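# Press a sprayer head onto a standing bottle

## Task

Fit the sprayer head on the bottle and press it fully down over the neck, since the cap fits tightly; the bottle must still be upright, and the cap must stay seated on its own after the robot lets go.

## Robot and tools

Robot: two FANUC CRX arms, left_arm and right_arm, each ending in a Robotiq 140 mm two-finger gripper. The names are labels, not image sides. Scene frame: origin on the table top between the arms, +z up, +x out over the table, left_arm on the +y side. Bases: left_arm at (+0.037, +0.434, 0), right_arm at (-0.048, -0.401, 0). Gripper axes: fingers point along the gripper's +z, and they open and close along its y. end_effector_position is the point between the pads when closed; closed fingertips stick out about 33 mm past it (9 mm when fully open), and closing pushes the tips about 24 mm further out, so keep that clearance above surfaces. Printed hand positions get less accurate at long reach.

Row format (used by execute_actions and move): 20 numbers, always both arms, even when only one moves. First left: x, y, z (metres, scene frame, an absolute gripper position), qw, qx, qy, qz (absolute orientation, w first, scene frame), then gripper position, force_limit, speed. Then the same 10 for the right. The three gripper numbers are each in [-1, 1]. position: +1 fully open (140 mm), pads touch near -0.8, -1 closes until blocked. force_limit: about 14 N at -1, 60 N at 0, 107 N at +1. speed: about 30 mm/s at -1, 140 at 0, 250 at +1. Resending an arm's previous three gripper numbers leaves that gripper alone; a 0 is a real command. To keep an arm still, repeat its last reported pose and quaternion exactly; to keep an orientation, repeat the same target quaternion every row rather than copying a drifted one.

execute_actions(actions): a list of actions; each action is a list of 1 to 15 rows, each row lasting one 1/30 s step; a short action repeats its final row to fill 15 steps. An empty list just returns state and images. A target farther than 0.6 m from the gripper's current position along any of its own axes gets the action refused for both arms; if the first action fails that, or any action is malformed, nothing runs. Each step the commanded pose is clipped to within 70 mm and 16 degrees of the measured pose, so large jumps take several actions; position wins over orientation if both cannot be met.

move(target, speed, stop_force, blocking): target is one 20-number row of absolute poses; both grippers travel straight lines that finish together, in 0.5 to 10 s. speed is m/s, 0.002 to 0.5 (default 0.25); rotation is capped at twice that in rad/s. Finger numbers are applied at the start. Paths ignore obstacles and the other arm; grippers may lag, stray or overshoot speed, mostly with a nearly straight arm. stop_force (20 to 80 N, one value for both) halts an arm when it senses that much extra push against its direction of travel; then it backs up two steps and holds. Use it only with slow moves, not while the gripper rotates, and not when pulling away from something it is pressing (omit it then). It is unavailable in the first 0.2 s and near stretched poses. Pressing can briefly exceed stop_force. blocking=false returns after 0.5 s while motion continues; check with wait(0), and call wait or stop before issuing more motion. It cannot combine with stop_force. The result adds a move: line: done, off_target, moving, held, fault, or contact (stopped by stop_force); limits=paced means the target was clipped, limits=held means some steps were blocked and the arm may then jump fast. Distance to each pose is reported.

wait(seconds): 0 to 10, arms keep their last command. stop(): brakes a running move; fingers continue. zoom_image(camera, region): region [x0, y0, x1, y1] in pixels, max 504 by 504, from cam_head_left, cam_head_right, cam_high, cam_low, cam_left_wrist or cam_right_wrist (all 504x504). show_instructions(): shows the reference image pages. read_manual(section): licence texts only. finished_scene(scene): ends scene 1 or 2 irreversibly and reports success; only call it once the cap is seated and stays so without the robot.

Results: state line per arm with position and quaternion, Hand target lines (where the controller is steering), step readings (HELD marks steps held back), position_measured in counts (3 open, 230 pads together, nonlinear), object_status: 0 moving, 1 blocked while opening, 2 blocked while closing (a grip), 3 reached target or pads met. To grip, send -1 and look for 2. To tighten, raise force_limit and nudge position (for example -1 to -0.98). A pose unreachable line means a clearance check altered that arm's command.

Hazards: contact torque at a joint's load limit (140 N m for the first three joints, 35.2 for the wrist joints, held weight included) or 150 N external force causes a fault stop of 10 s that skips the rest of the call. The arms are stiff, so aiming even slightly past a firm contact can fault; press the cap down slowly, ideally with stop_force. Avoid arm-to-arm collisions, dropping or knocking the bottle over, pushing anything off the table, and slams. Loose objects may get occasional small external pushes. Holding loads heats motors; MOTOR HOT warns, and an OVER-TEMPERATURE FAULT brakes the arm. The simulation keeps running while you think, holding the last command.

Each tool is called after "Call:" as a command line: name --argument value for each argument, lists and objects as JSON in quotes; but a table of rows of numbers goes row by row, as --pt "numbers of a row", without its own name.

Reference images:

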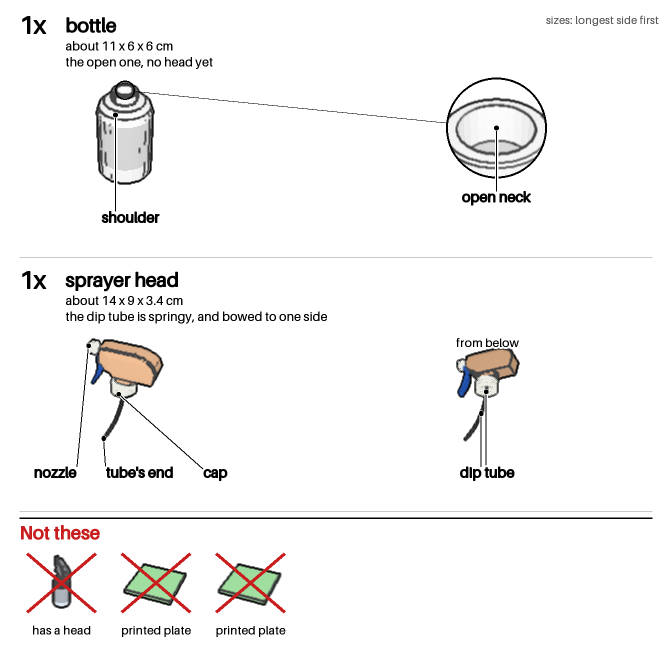

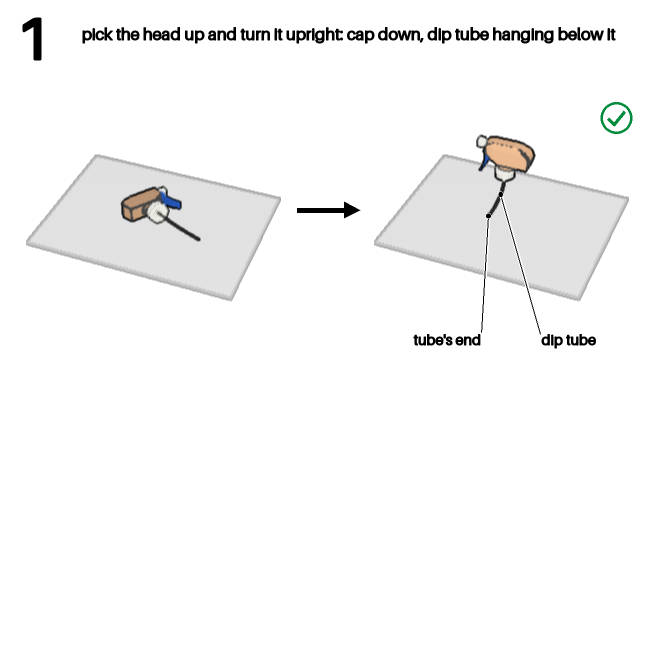

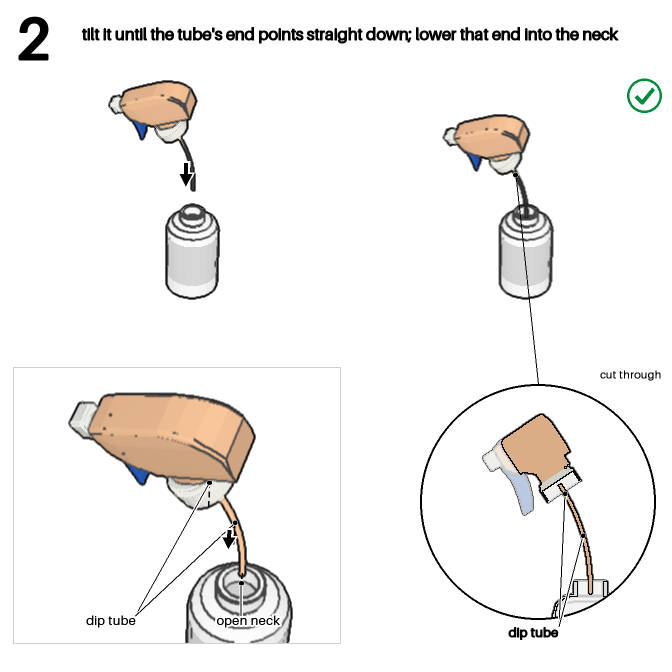

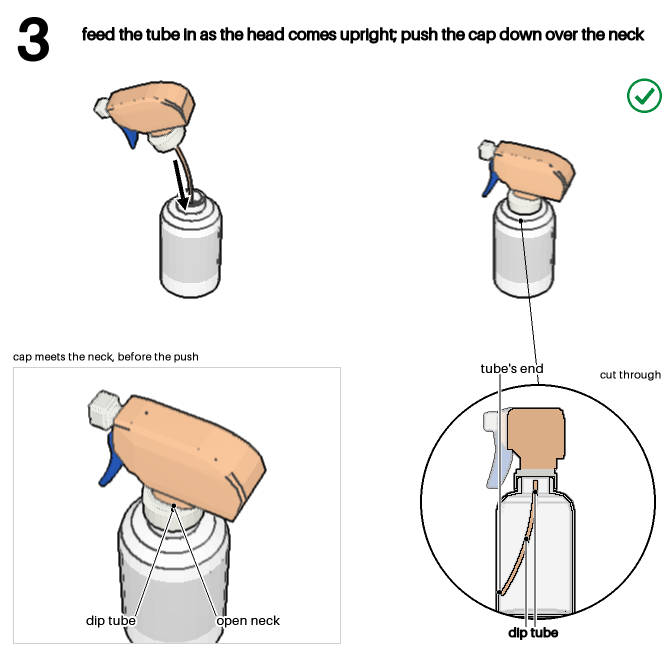

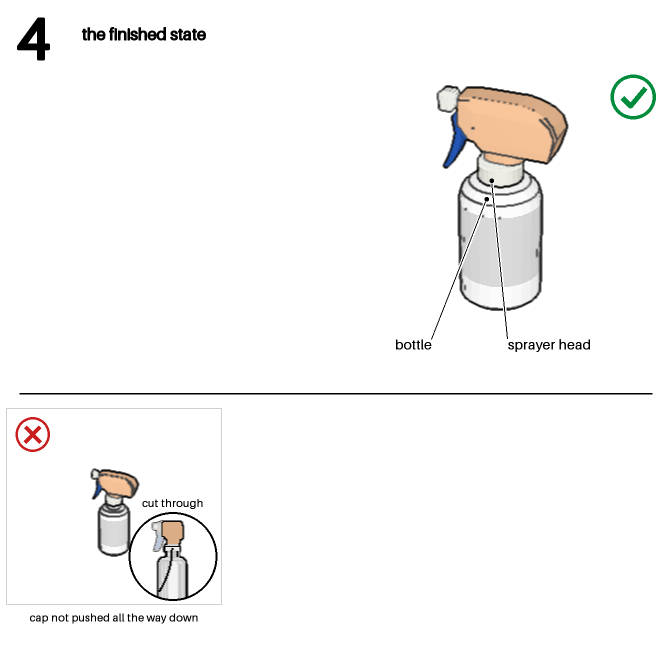

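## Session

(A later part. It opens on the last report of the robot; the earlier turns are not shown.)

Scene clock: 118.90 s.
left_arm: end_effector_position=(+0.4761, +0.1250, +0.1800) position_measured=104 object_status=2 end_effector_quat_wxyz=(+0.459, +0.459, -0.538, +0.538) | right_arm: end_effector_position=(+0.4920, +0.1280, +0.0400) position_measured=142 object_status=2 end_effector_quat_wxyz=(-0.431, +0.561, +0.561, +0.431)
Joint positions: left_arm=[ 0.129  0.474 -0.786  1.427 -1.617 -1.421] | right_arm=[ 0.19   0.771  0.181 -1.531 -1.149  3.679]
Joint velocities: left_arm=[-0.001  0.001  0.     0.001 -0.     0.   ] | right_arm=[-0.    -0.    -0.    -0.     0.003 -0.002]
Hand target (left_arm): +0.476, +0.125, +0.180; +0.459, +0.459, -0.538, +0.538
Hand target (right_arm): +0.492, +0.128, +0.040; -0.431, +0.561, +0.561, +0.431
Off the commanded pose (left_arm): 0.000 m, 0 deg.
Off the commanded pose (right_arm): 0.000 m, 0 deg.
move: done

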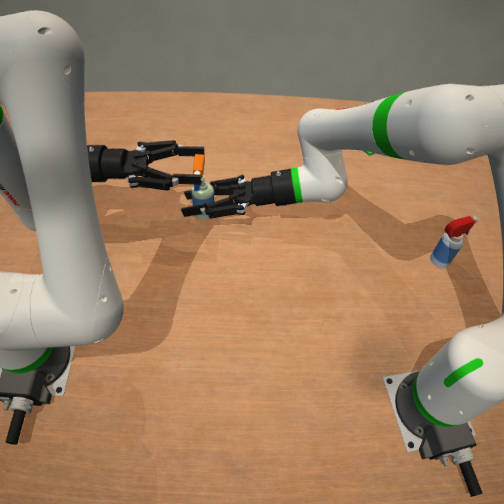

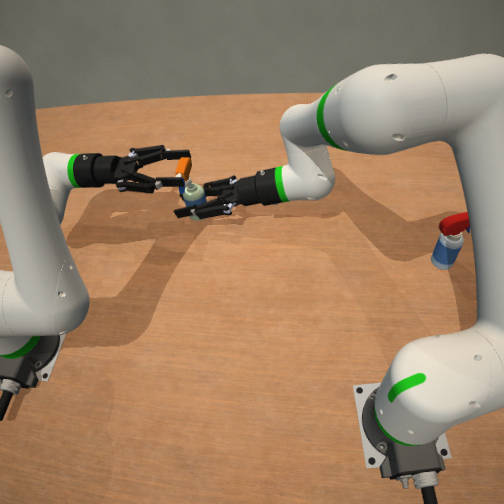

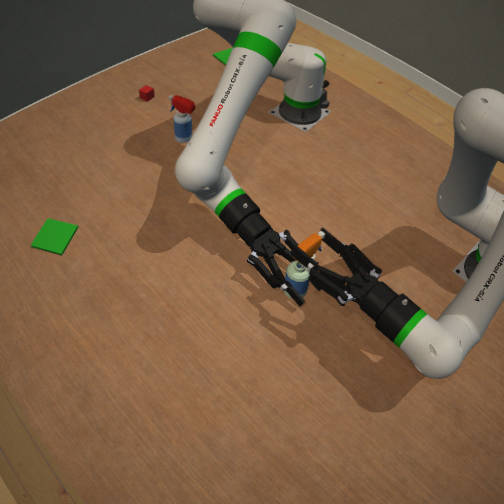

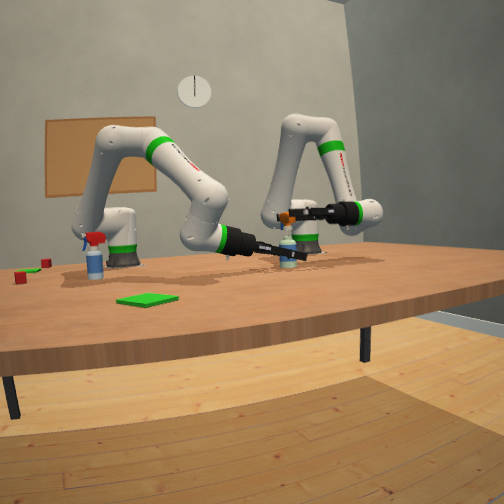

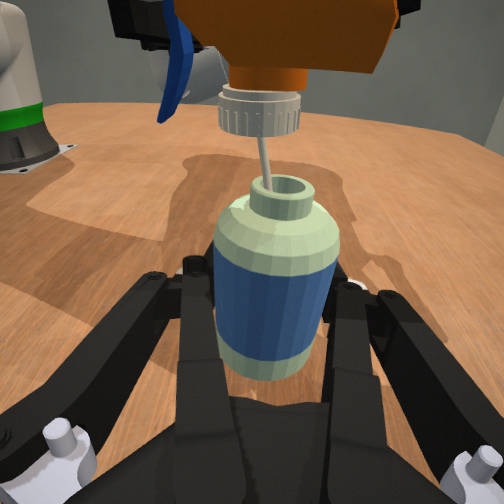

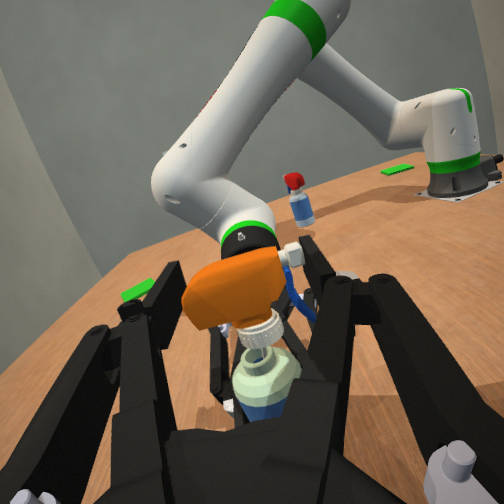

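Call:
move --target '[0.489,0.122,0.165,0.459,0.459,-0.538,0.538,-1,0.6,0, 0.492,0.128,0.04,-0.431,0.561,0.561,0.431,-1,-0.3,0]' --speed 0.05

Call:
zoom_image --camera "cam_low" --region '[240,170,340,270]'

Call:
zoom_image --camera "cam_head_left" --region '[140,130,260,230]'

Scene clock: 123.50 s.
left_arm: end_effector_position=(+0.4890, +0.1220, +0.1651) position_measured=104 object_status=2 end_effector_quat_wxyz=(+0.459, +0.459, -0.538, +0.538) | right_arm: end_effector_position=(+0.4920, +0.1280, +0.0400) position_measured=142 object_status=2 end_effector_quat_wxyz=(-0.431, +0.561, +0.561, +0.431)
Joint positions: left_arm=[ 0.115  0.527 -0.751  1.44  -1.61  -1.438] | right_arm=[ 0.19   0.771  0.181 -1.531 -1.149  3.679]
Joint velocities: left_arm=[-0.     0.001  0.    -0.     0.     0.   ] | right_arm=[-0.     0.     0.    -0.    -0.    -0.001]
Hand target (left_arm): +0.489, +0.122, +0.165; +0.459, +0.459, -0.538, +0.538
Hand target (right_arm): +0.492, +0.128, +0.040; -0.431, +0.561, +0.561, +0.431
Off the commanded pose (left_arm): 0.000 m, 0 deg.
Off the commanded pose (right_arm): 0.000 m, 0 deg.
move: done

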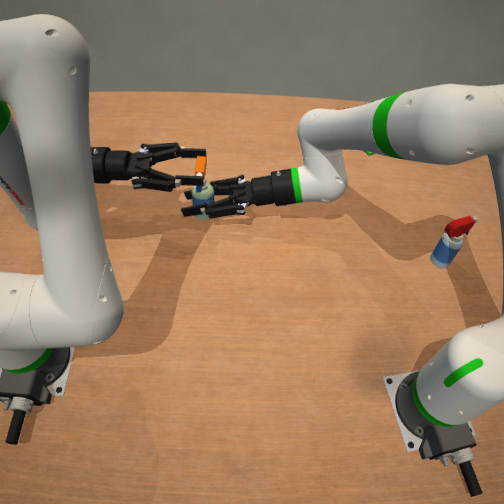

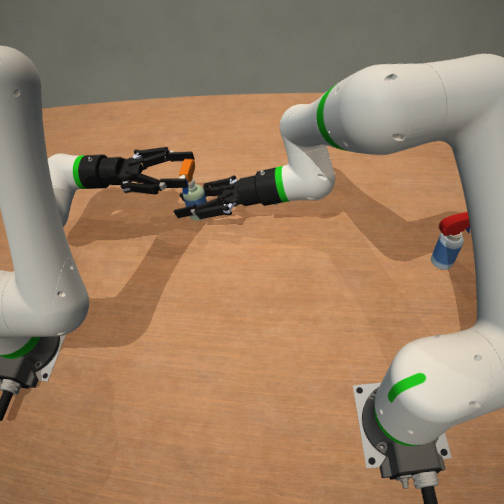

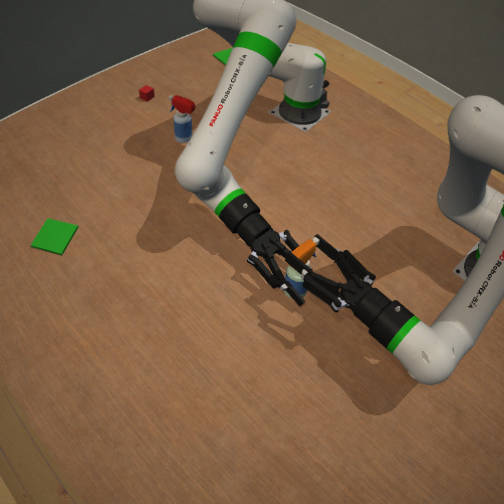

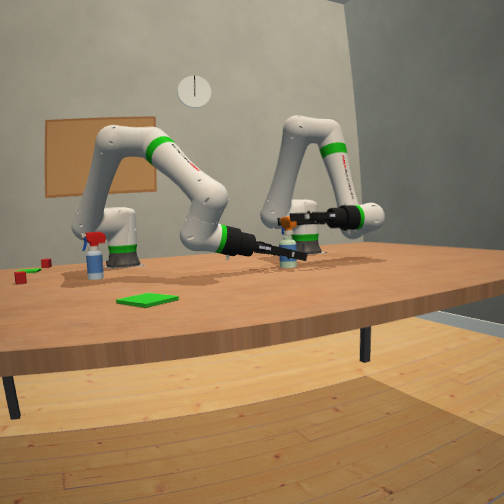

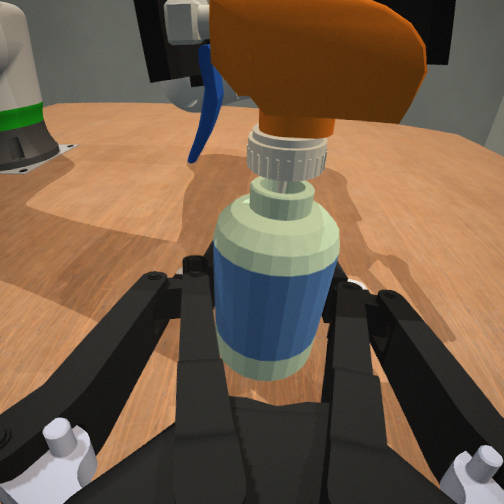

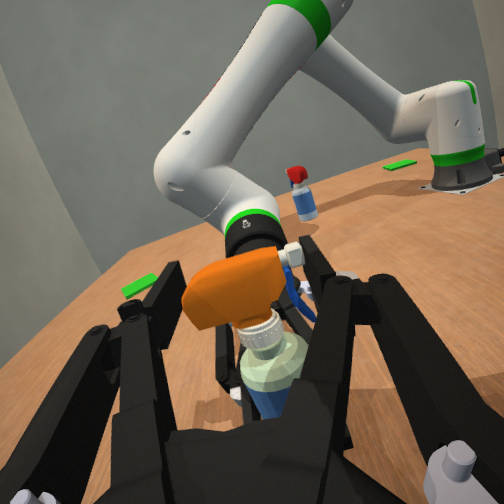

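Region (240, 170, 340, 270) of cam_low's 504x504 image, scaled by 5.040, with more detail than that image has.

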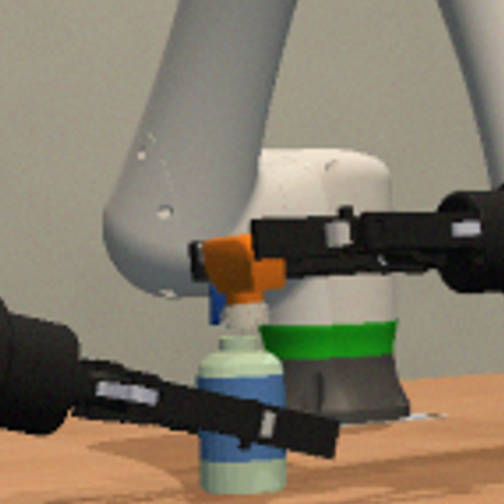

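Region (140, 130, 260, 230) of cam_head_left's 504x504 image, scaled by 4.200, with more detail than that image has.

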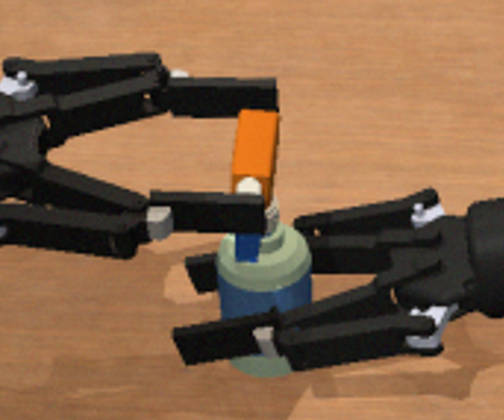

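Call:
move --target '[0.488,0.119,0.135,0.459,0.459,-0.538,0.538,-0.98,1,0, 0.492,0.128,0.04,-0.431,0.561,0.561,0.431,-1,-0.3,0]' --speed 0.01 --stop_force 60

Scene clock: 127.63 s.
left_arm: end_effector_position=(+0.4888, +0.1212, +0.1571) position_measured=106 object_status=2 end_effector_quat_wxyz=(+0.459, +0.459, -0.538, +0.538) | right_arm: end_effector_position=(+0.4920, +0.1280, +0.0400) position_measured=142 object_status=2 end_effector_quat_wxyz=(-0.431, +0.561, +0.561, +0.431)
Joint positions: left_arm=[ 0.113  0.545 -0.75   1.442 -1.608 -1.456] | right_arm=[ 0.19   0.771  0.181 -1.531 -1.149  3.679]
Joint velocities: left_arm=[-0.001  0.     0.001  0.    -0.     0.001] | right_arm=[-0.001 -0.    -0.    -0.001  0.001  0.003]
Hand target (left_arm): +0.489, +0.121, +0.157; +0.459, +0.459, -0.538, +0.538
Hand target (right_arm): +0.492, +0.128, +0.040; -0.431, +0.561, +0.561, +0.431
Off the commanded pose (left_arm): 0.022 m, 0 deg.
Off the commanded pose (right_arm): 0.000 m, 0 deg.
move: contact (left_arm)

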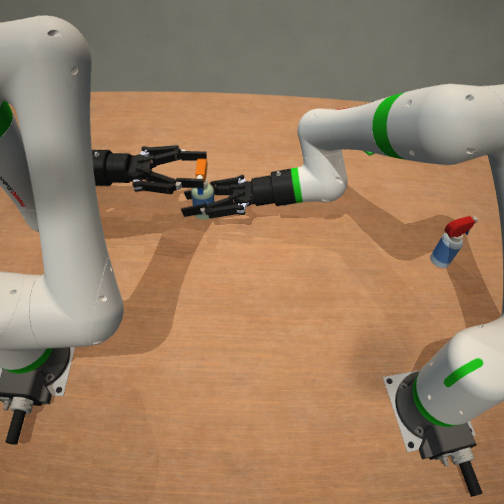

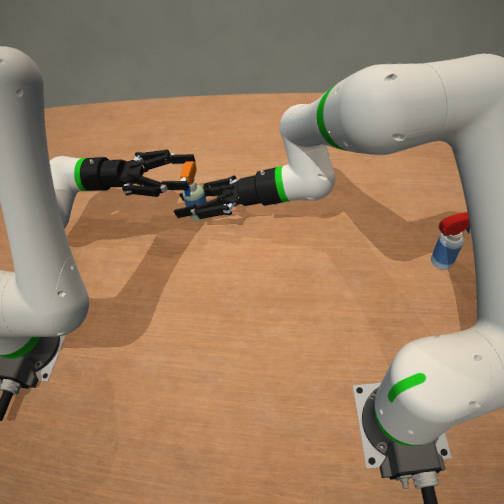

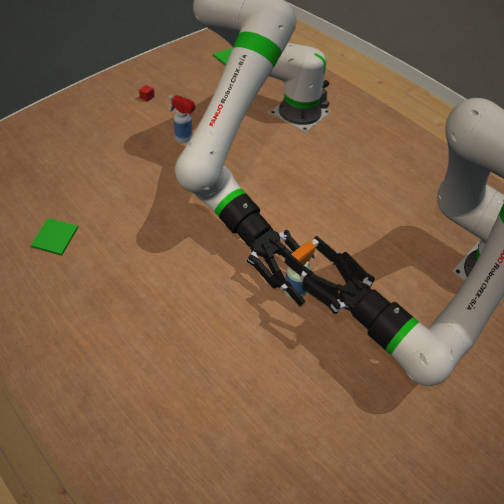

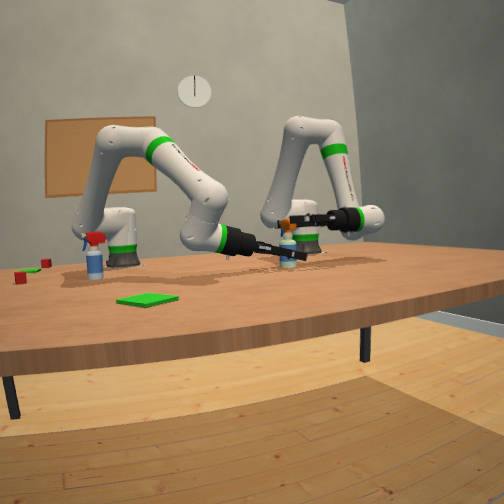

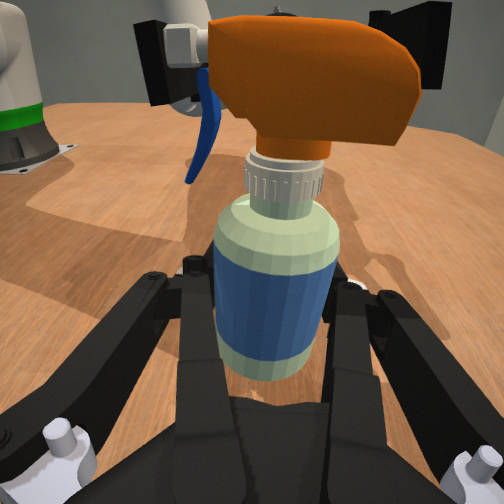

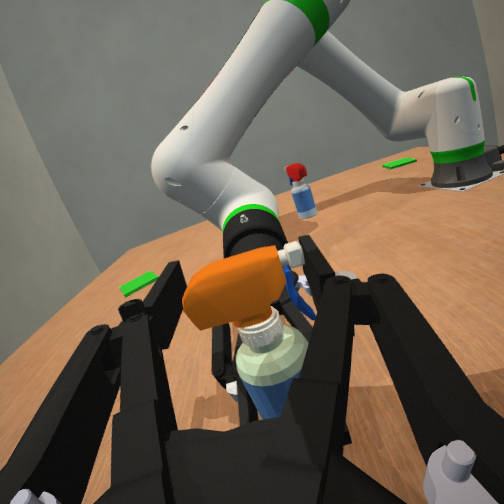

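Call:
move --target '[0.488,0.118,0.160,0.459,0.459,-0.538,0.538,-0.98,1,0, 0.492,0.128,0.04,-0.431,0.561,0.561,0.431,-1,-0.3,0]' --speed 0.02

Call:
move --target '[0.488,0.118,0.135,0.459,0.459,-0.538,0.538,-0.98,1,0, 0.492,0.128,0.04,-0.431,0.561,0.561,0.431,-1,-0.3,0]' --speed 0.008 --stop_force 80

Scene clock: 132.27 s.
left_arm: end_effector_position=(+0.4880, +0.1180, +0.1600) position_measured=106 object_status=2 end_effector_quat_wxyz=(+0.459, +0.459, -0.538, +0.538) | right_arm: end_effector_position=(+0.4920, +0.1280, +0.0400) position_measured=142 object_status=2 end_effector_quat_wxyz=(-0.431, +0.561, +0.561, +0.431)
Joint positions: left_arm=[ 0.103  0.536 -0.754  1.451 -1.605 -1.451] | right_arm=[ 0.19   0.771  0.181 -1.531 -1.149  3.679]
Joint velocities: left_arm=[-0.    -0.001 -0.     0.003  0.    -0.003] | right_arm=[-0.     0.    -0.    -0.001  0.     0.001]
Hand target (left_arm): +0.488, +0.118, +0.160; +0.459, +0.459, -0.538, +0.538
Hand target (right_arm): +0.492, +0.128, +0.040; -0.431, +0.561, +0.561, +0.431
Off the commanded pose (left_arm): 0.000 m, 0 deg.
Off the commanded pose (right_arm): 0.000 m, 0 deg.
move: done

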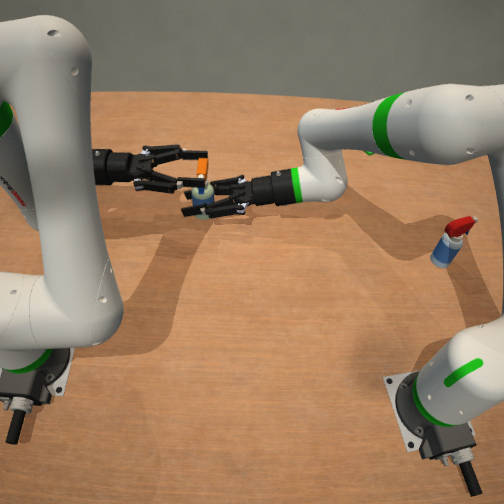

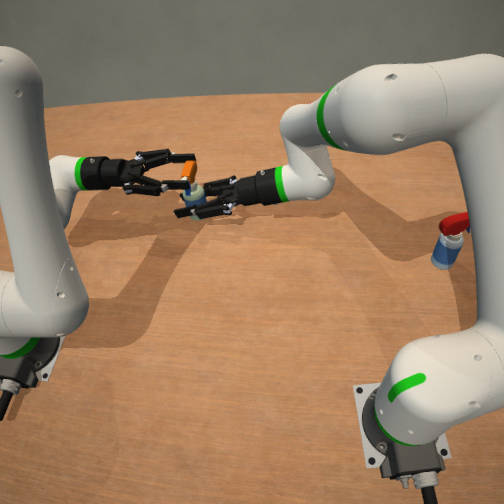

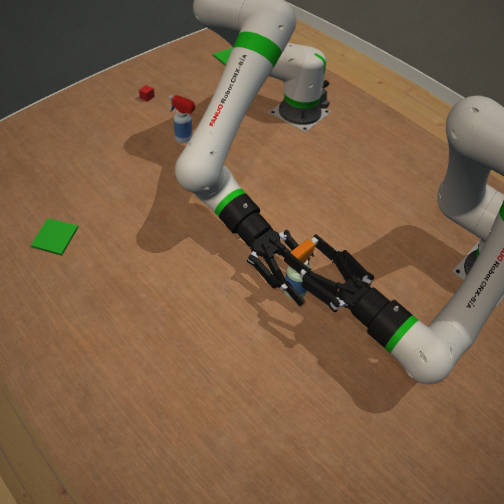

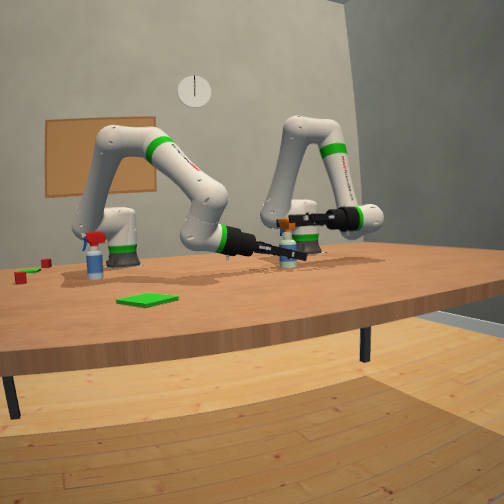

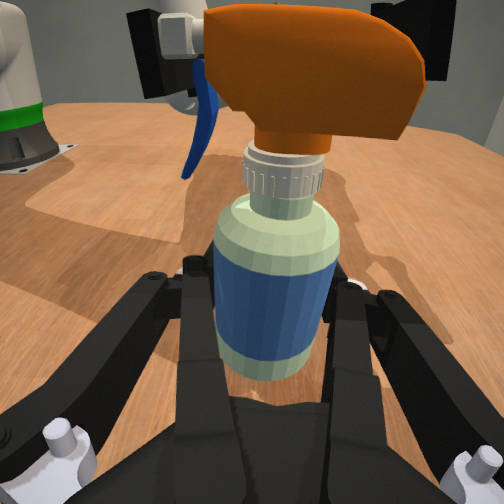

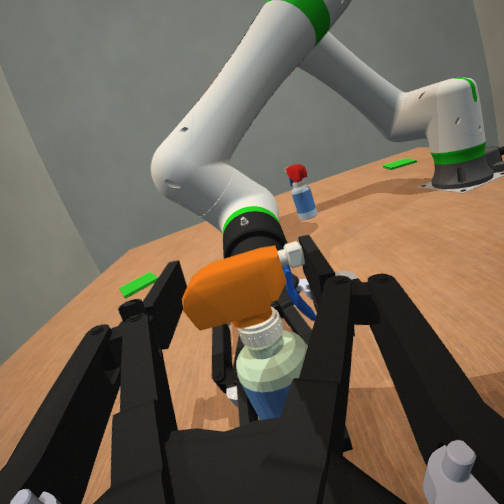

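Scene clock: 144.20 s.
left_arm: end_effector_position=(+0.4884, +0.1182, +0.1475) position_measured=106 object_status=2 end_effector_quat_wxyz=(+0.459, +0.458, -0.537, +0.539) | right_arm: end_effector_position=(+0.4920, +0.1280, +0.0400) position_measured=142 object_status=2 end_effector_quat_wxyz=(-0.431, +0.561, +0.561, +0.431)
Joint positions: left_arm=[ 0.104  0.568 -0.751  1.451 -1.605 -1.481] | right_arm=[ 0.19   0.771  0.181 -1.531 -1.149  3.679]
Joint velocities: left_arm=[-0.001 -0.     0.     0.001 -0.    -0.002] | right_arm=[-0.    -0.     0.    -0.001 -0.    -0.001]
Hand target (left_arm): +0.488, +0.118, +0.146; +0.459, +0.459, -0.538, +0.538
Hand target (right_arm): +0.492, +0.128, +0.040; -0.431, +0.561, +0.561, +0.431
Off the commanded pose (left_arm): 0.013 m, 0 deg.
Off the commanded pose (right_arm): 0.000 m, 0 deg.
TORQUE FAULT: the external load on joint 5 (wrist pitch) of the left arm reached its load limit, and that arm stopped for 10 seconds. That time counts as 19 of the actions that you can send in this scene. A torque fault stops only its own arm. That arm's remaining commands of this call were not run. That arm holds where it stopped, with its grip as last carried out, and accepts commands again: back off and push less far. That arm stops again, at the same cost, whenever a joint's load reaches its limit.
move: fault (left_arm; stop_force had ended the path)

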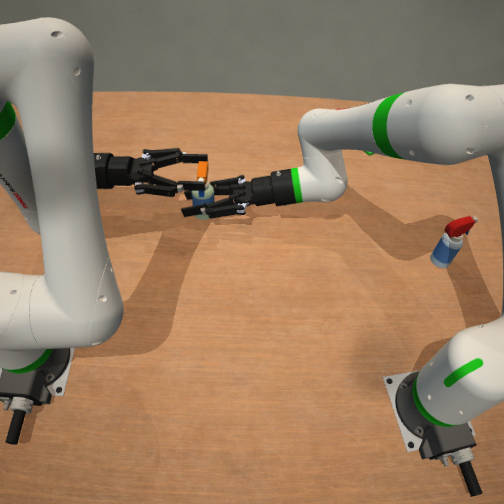

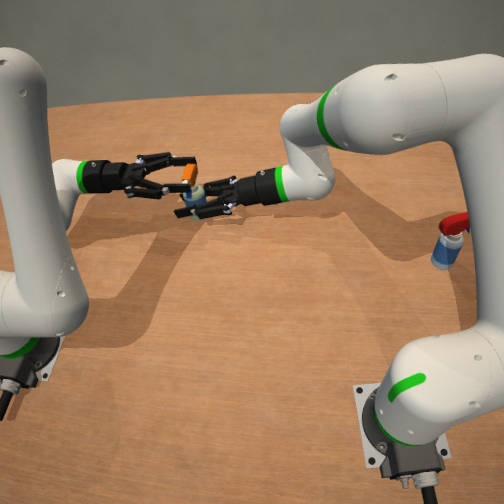

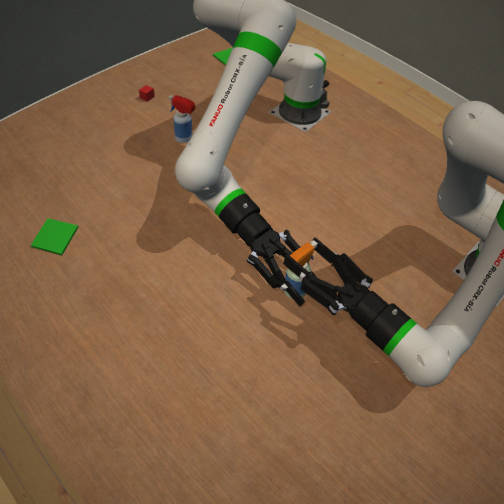

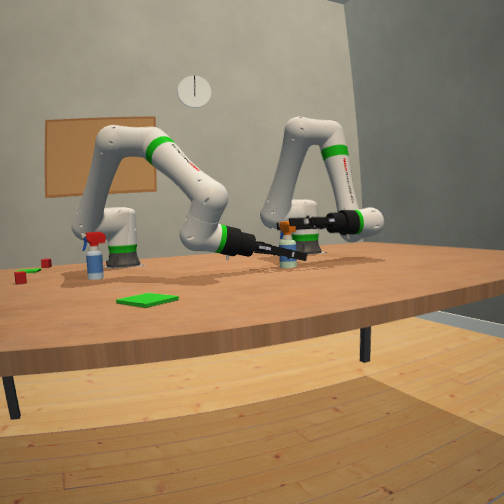

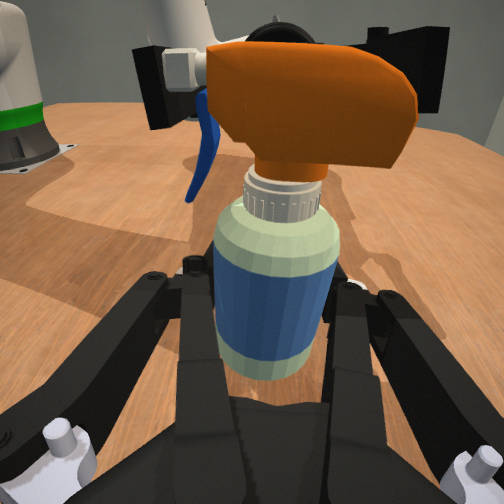

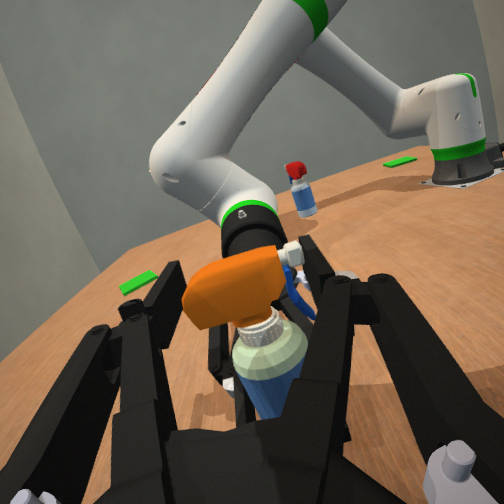

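Seated. Release both and retreat.

Call:
move --target '[0.4884,0.1182,0.1475,0.459,0.459,-0.538,0.538,1,0,0, 0.492,0.128,0.04,-0.431,0.561,0.561,0.431,1,0,0]'

Call:
move --target '[0.4884,0.22,0.1475,0.459,0.459,-0.538,0.538,1,0,0, 0.492,0.02,0.06,-0.431,0.561,0.561,0.431,1,0,0]' --speed 0.2

Scene clock: 150.47 s.
left_arm: end_effector_position=(+0.4884, +0.1182, +0.1475) position_measured=3 object_status=3 end_effector_quat_wxyz=(+0.459, +0.459, -0.538, +0.538) | right_arm: end_effector_position=(+0.4920, +0.1280, +0.0400) position_measured=3 object_status=3 end_effector_quat_wxyz=(-0.431, +0.561, +0.561, +0.431)
Joint positions: left_arm=[ 0.104  0.566 -0.751  1.449 -1.602 -1.476] | right_arm=[ 0.19   0.771  0.181 -1.531 -1.149  3.679]
Joint velocities: left_arm=[ 0.001 -0.     0.     0.001 -0.    -0.   ] | right_arm=[ 0.001 -0.     0.     0.    -0.001 -0.003]
Hand target (left_arm): +0.488, +0.118, +0.147; +0.459, +0.459, -0.538, +0.538
Hand target (right_arm): +0.492, +0.128, +0.040; -0.431, +0.561, +0.561, +0.431
Off the commanded pose (left_arm): 0.000 m, 0 deg.
Off the commanded pose (right_arm): 0.000 m, 0 deg.
move: done

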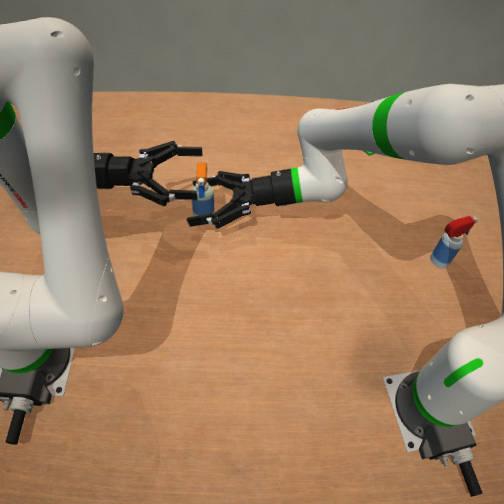

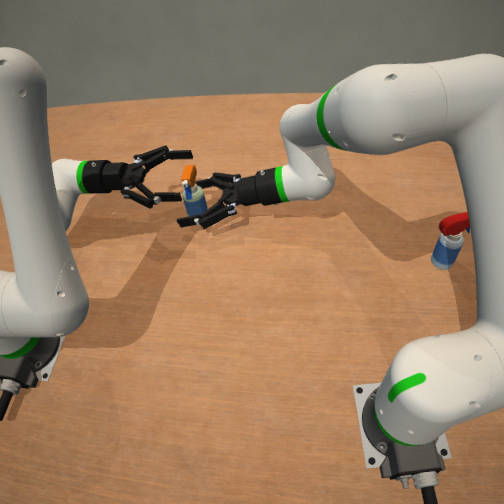

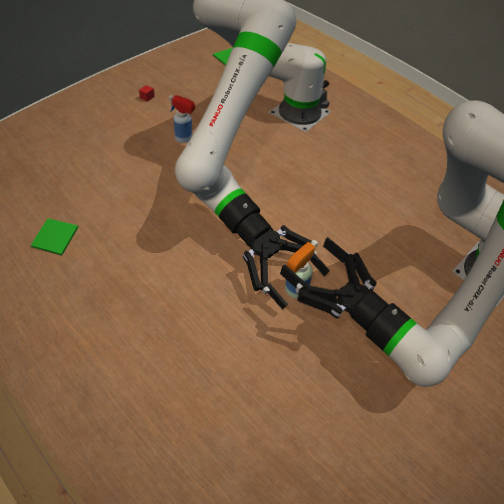

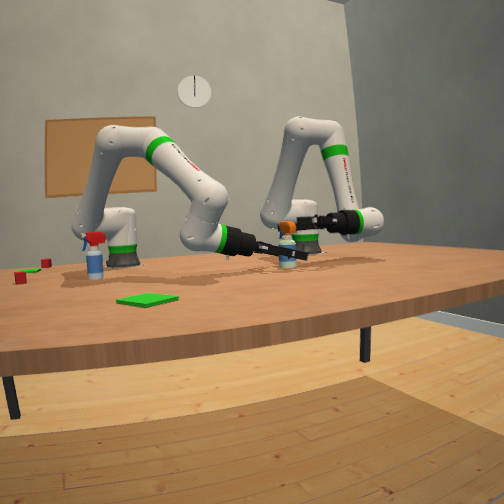

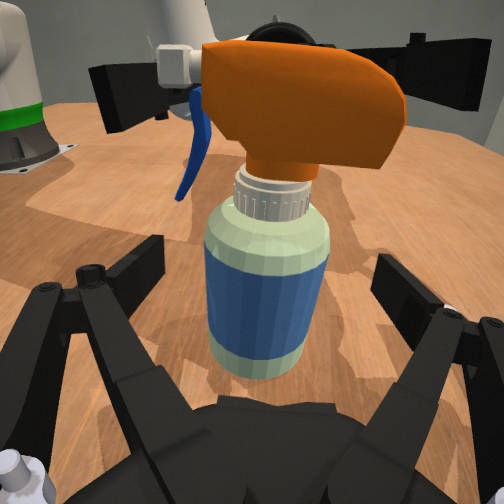

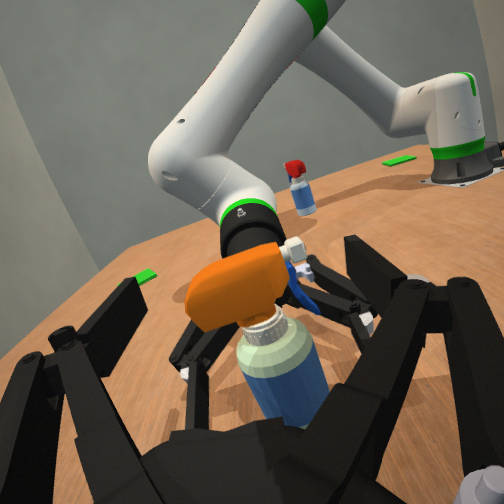

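Scene clock: 151.40 s.
left_arm: end_effector_position=(+0.4883, +0.2201, +0.1471) position_measured=3 object_status=3 end_effector_quat_wxyz=(+0.459, +0.459, -0.538, +0.537) | right_arm: end_effector_position=(+0.4919, +0.0201, +0.0602) position_measured=3 object_status=3 end_effector_quat_wxyz=(-0.431, +0.561, +0.561, +0.431)
Joint positions: left_arm=[ 0.392  0.598 -0.678  1.173 -1.687 -1.456] | right_arm=[ 0.023  0.693  0.096 -1.445 -1.287  3.698]
Joint velocities: left_arm=[ 0.001  0.     0.     0.003 -0.     0.001] | right_arm=[ 0.002 -0.    -0.    -0.001  0.001 -0.   ]
Hand target (left_arm): +0.488, +0.220, +0.147; +0.459, +0.459, -0.538, +0.538
Hand target (right_arm): +0.492, +0.020, +0.060; -0.431, +0.561, +0.561, +0.431
Off the commanded pose (left_arm): 0.000 m, 0 deg.
Off the commanded pose (right_arm): 0.000 m, 0 deg.
move: done

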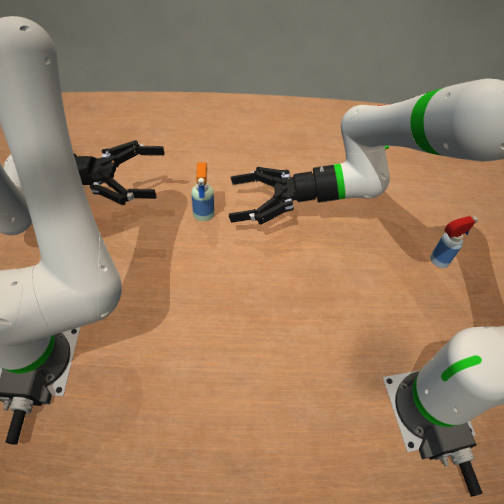

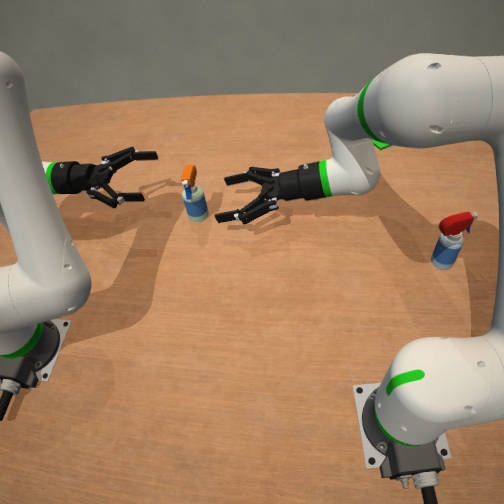

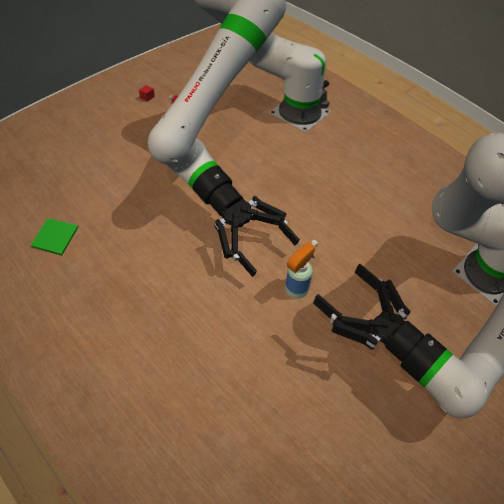

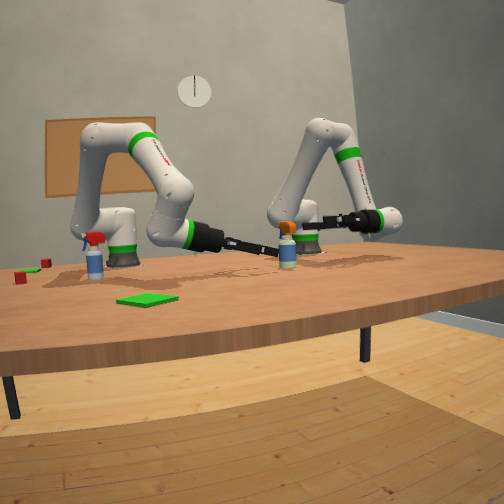

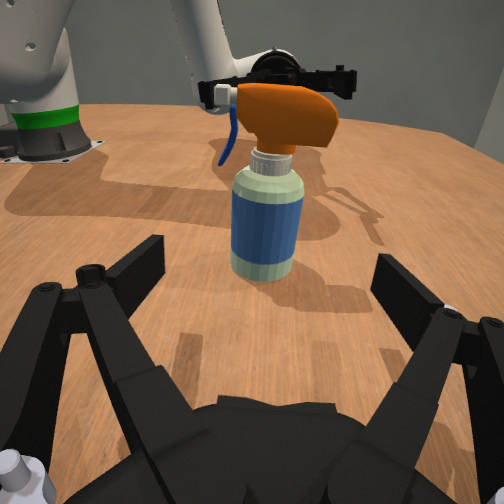

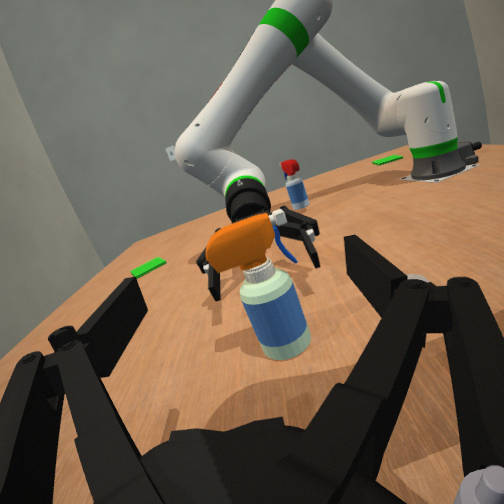

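Call:
finished_scene --scene 1

The scene is finished: the task was done.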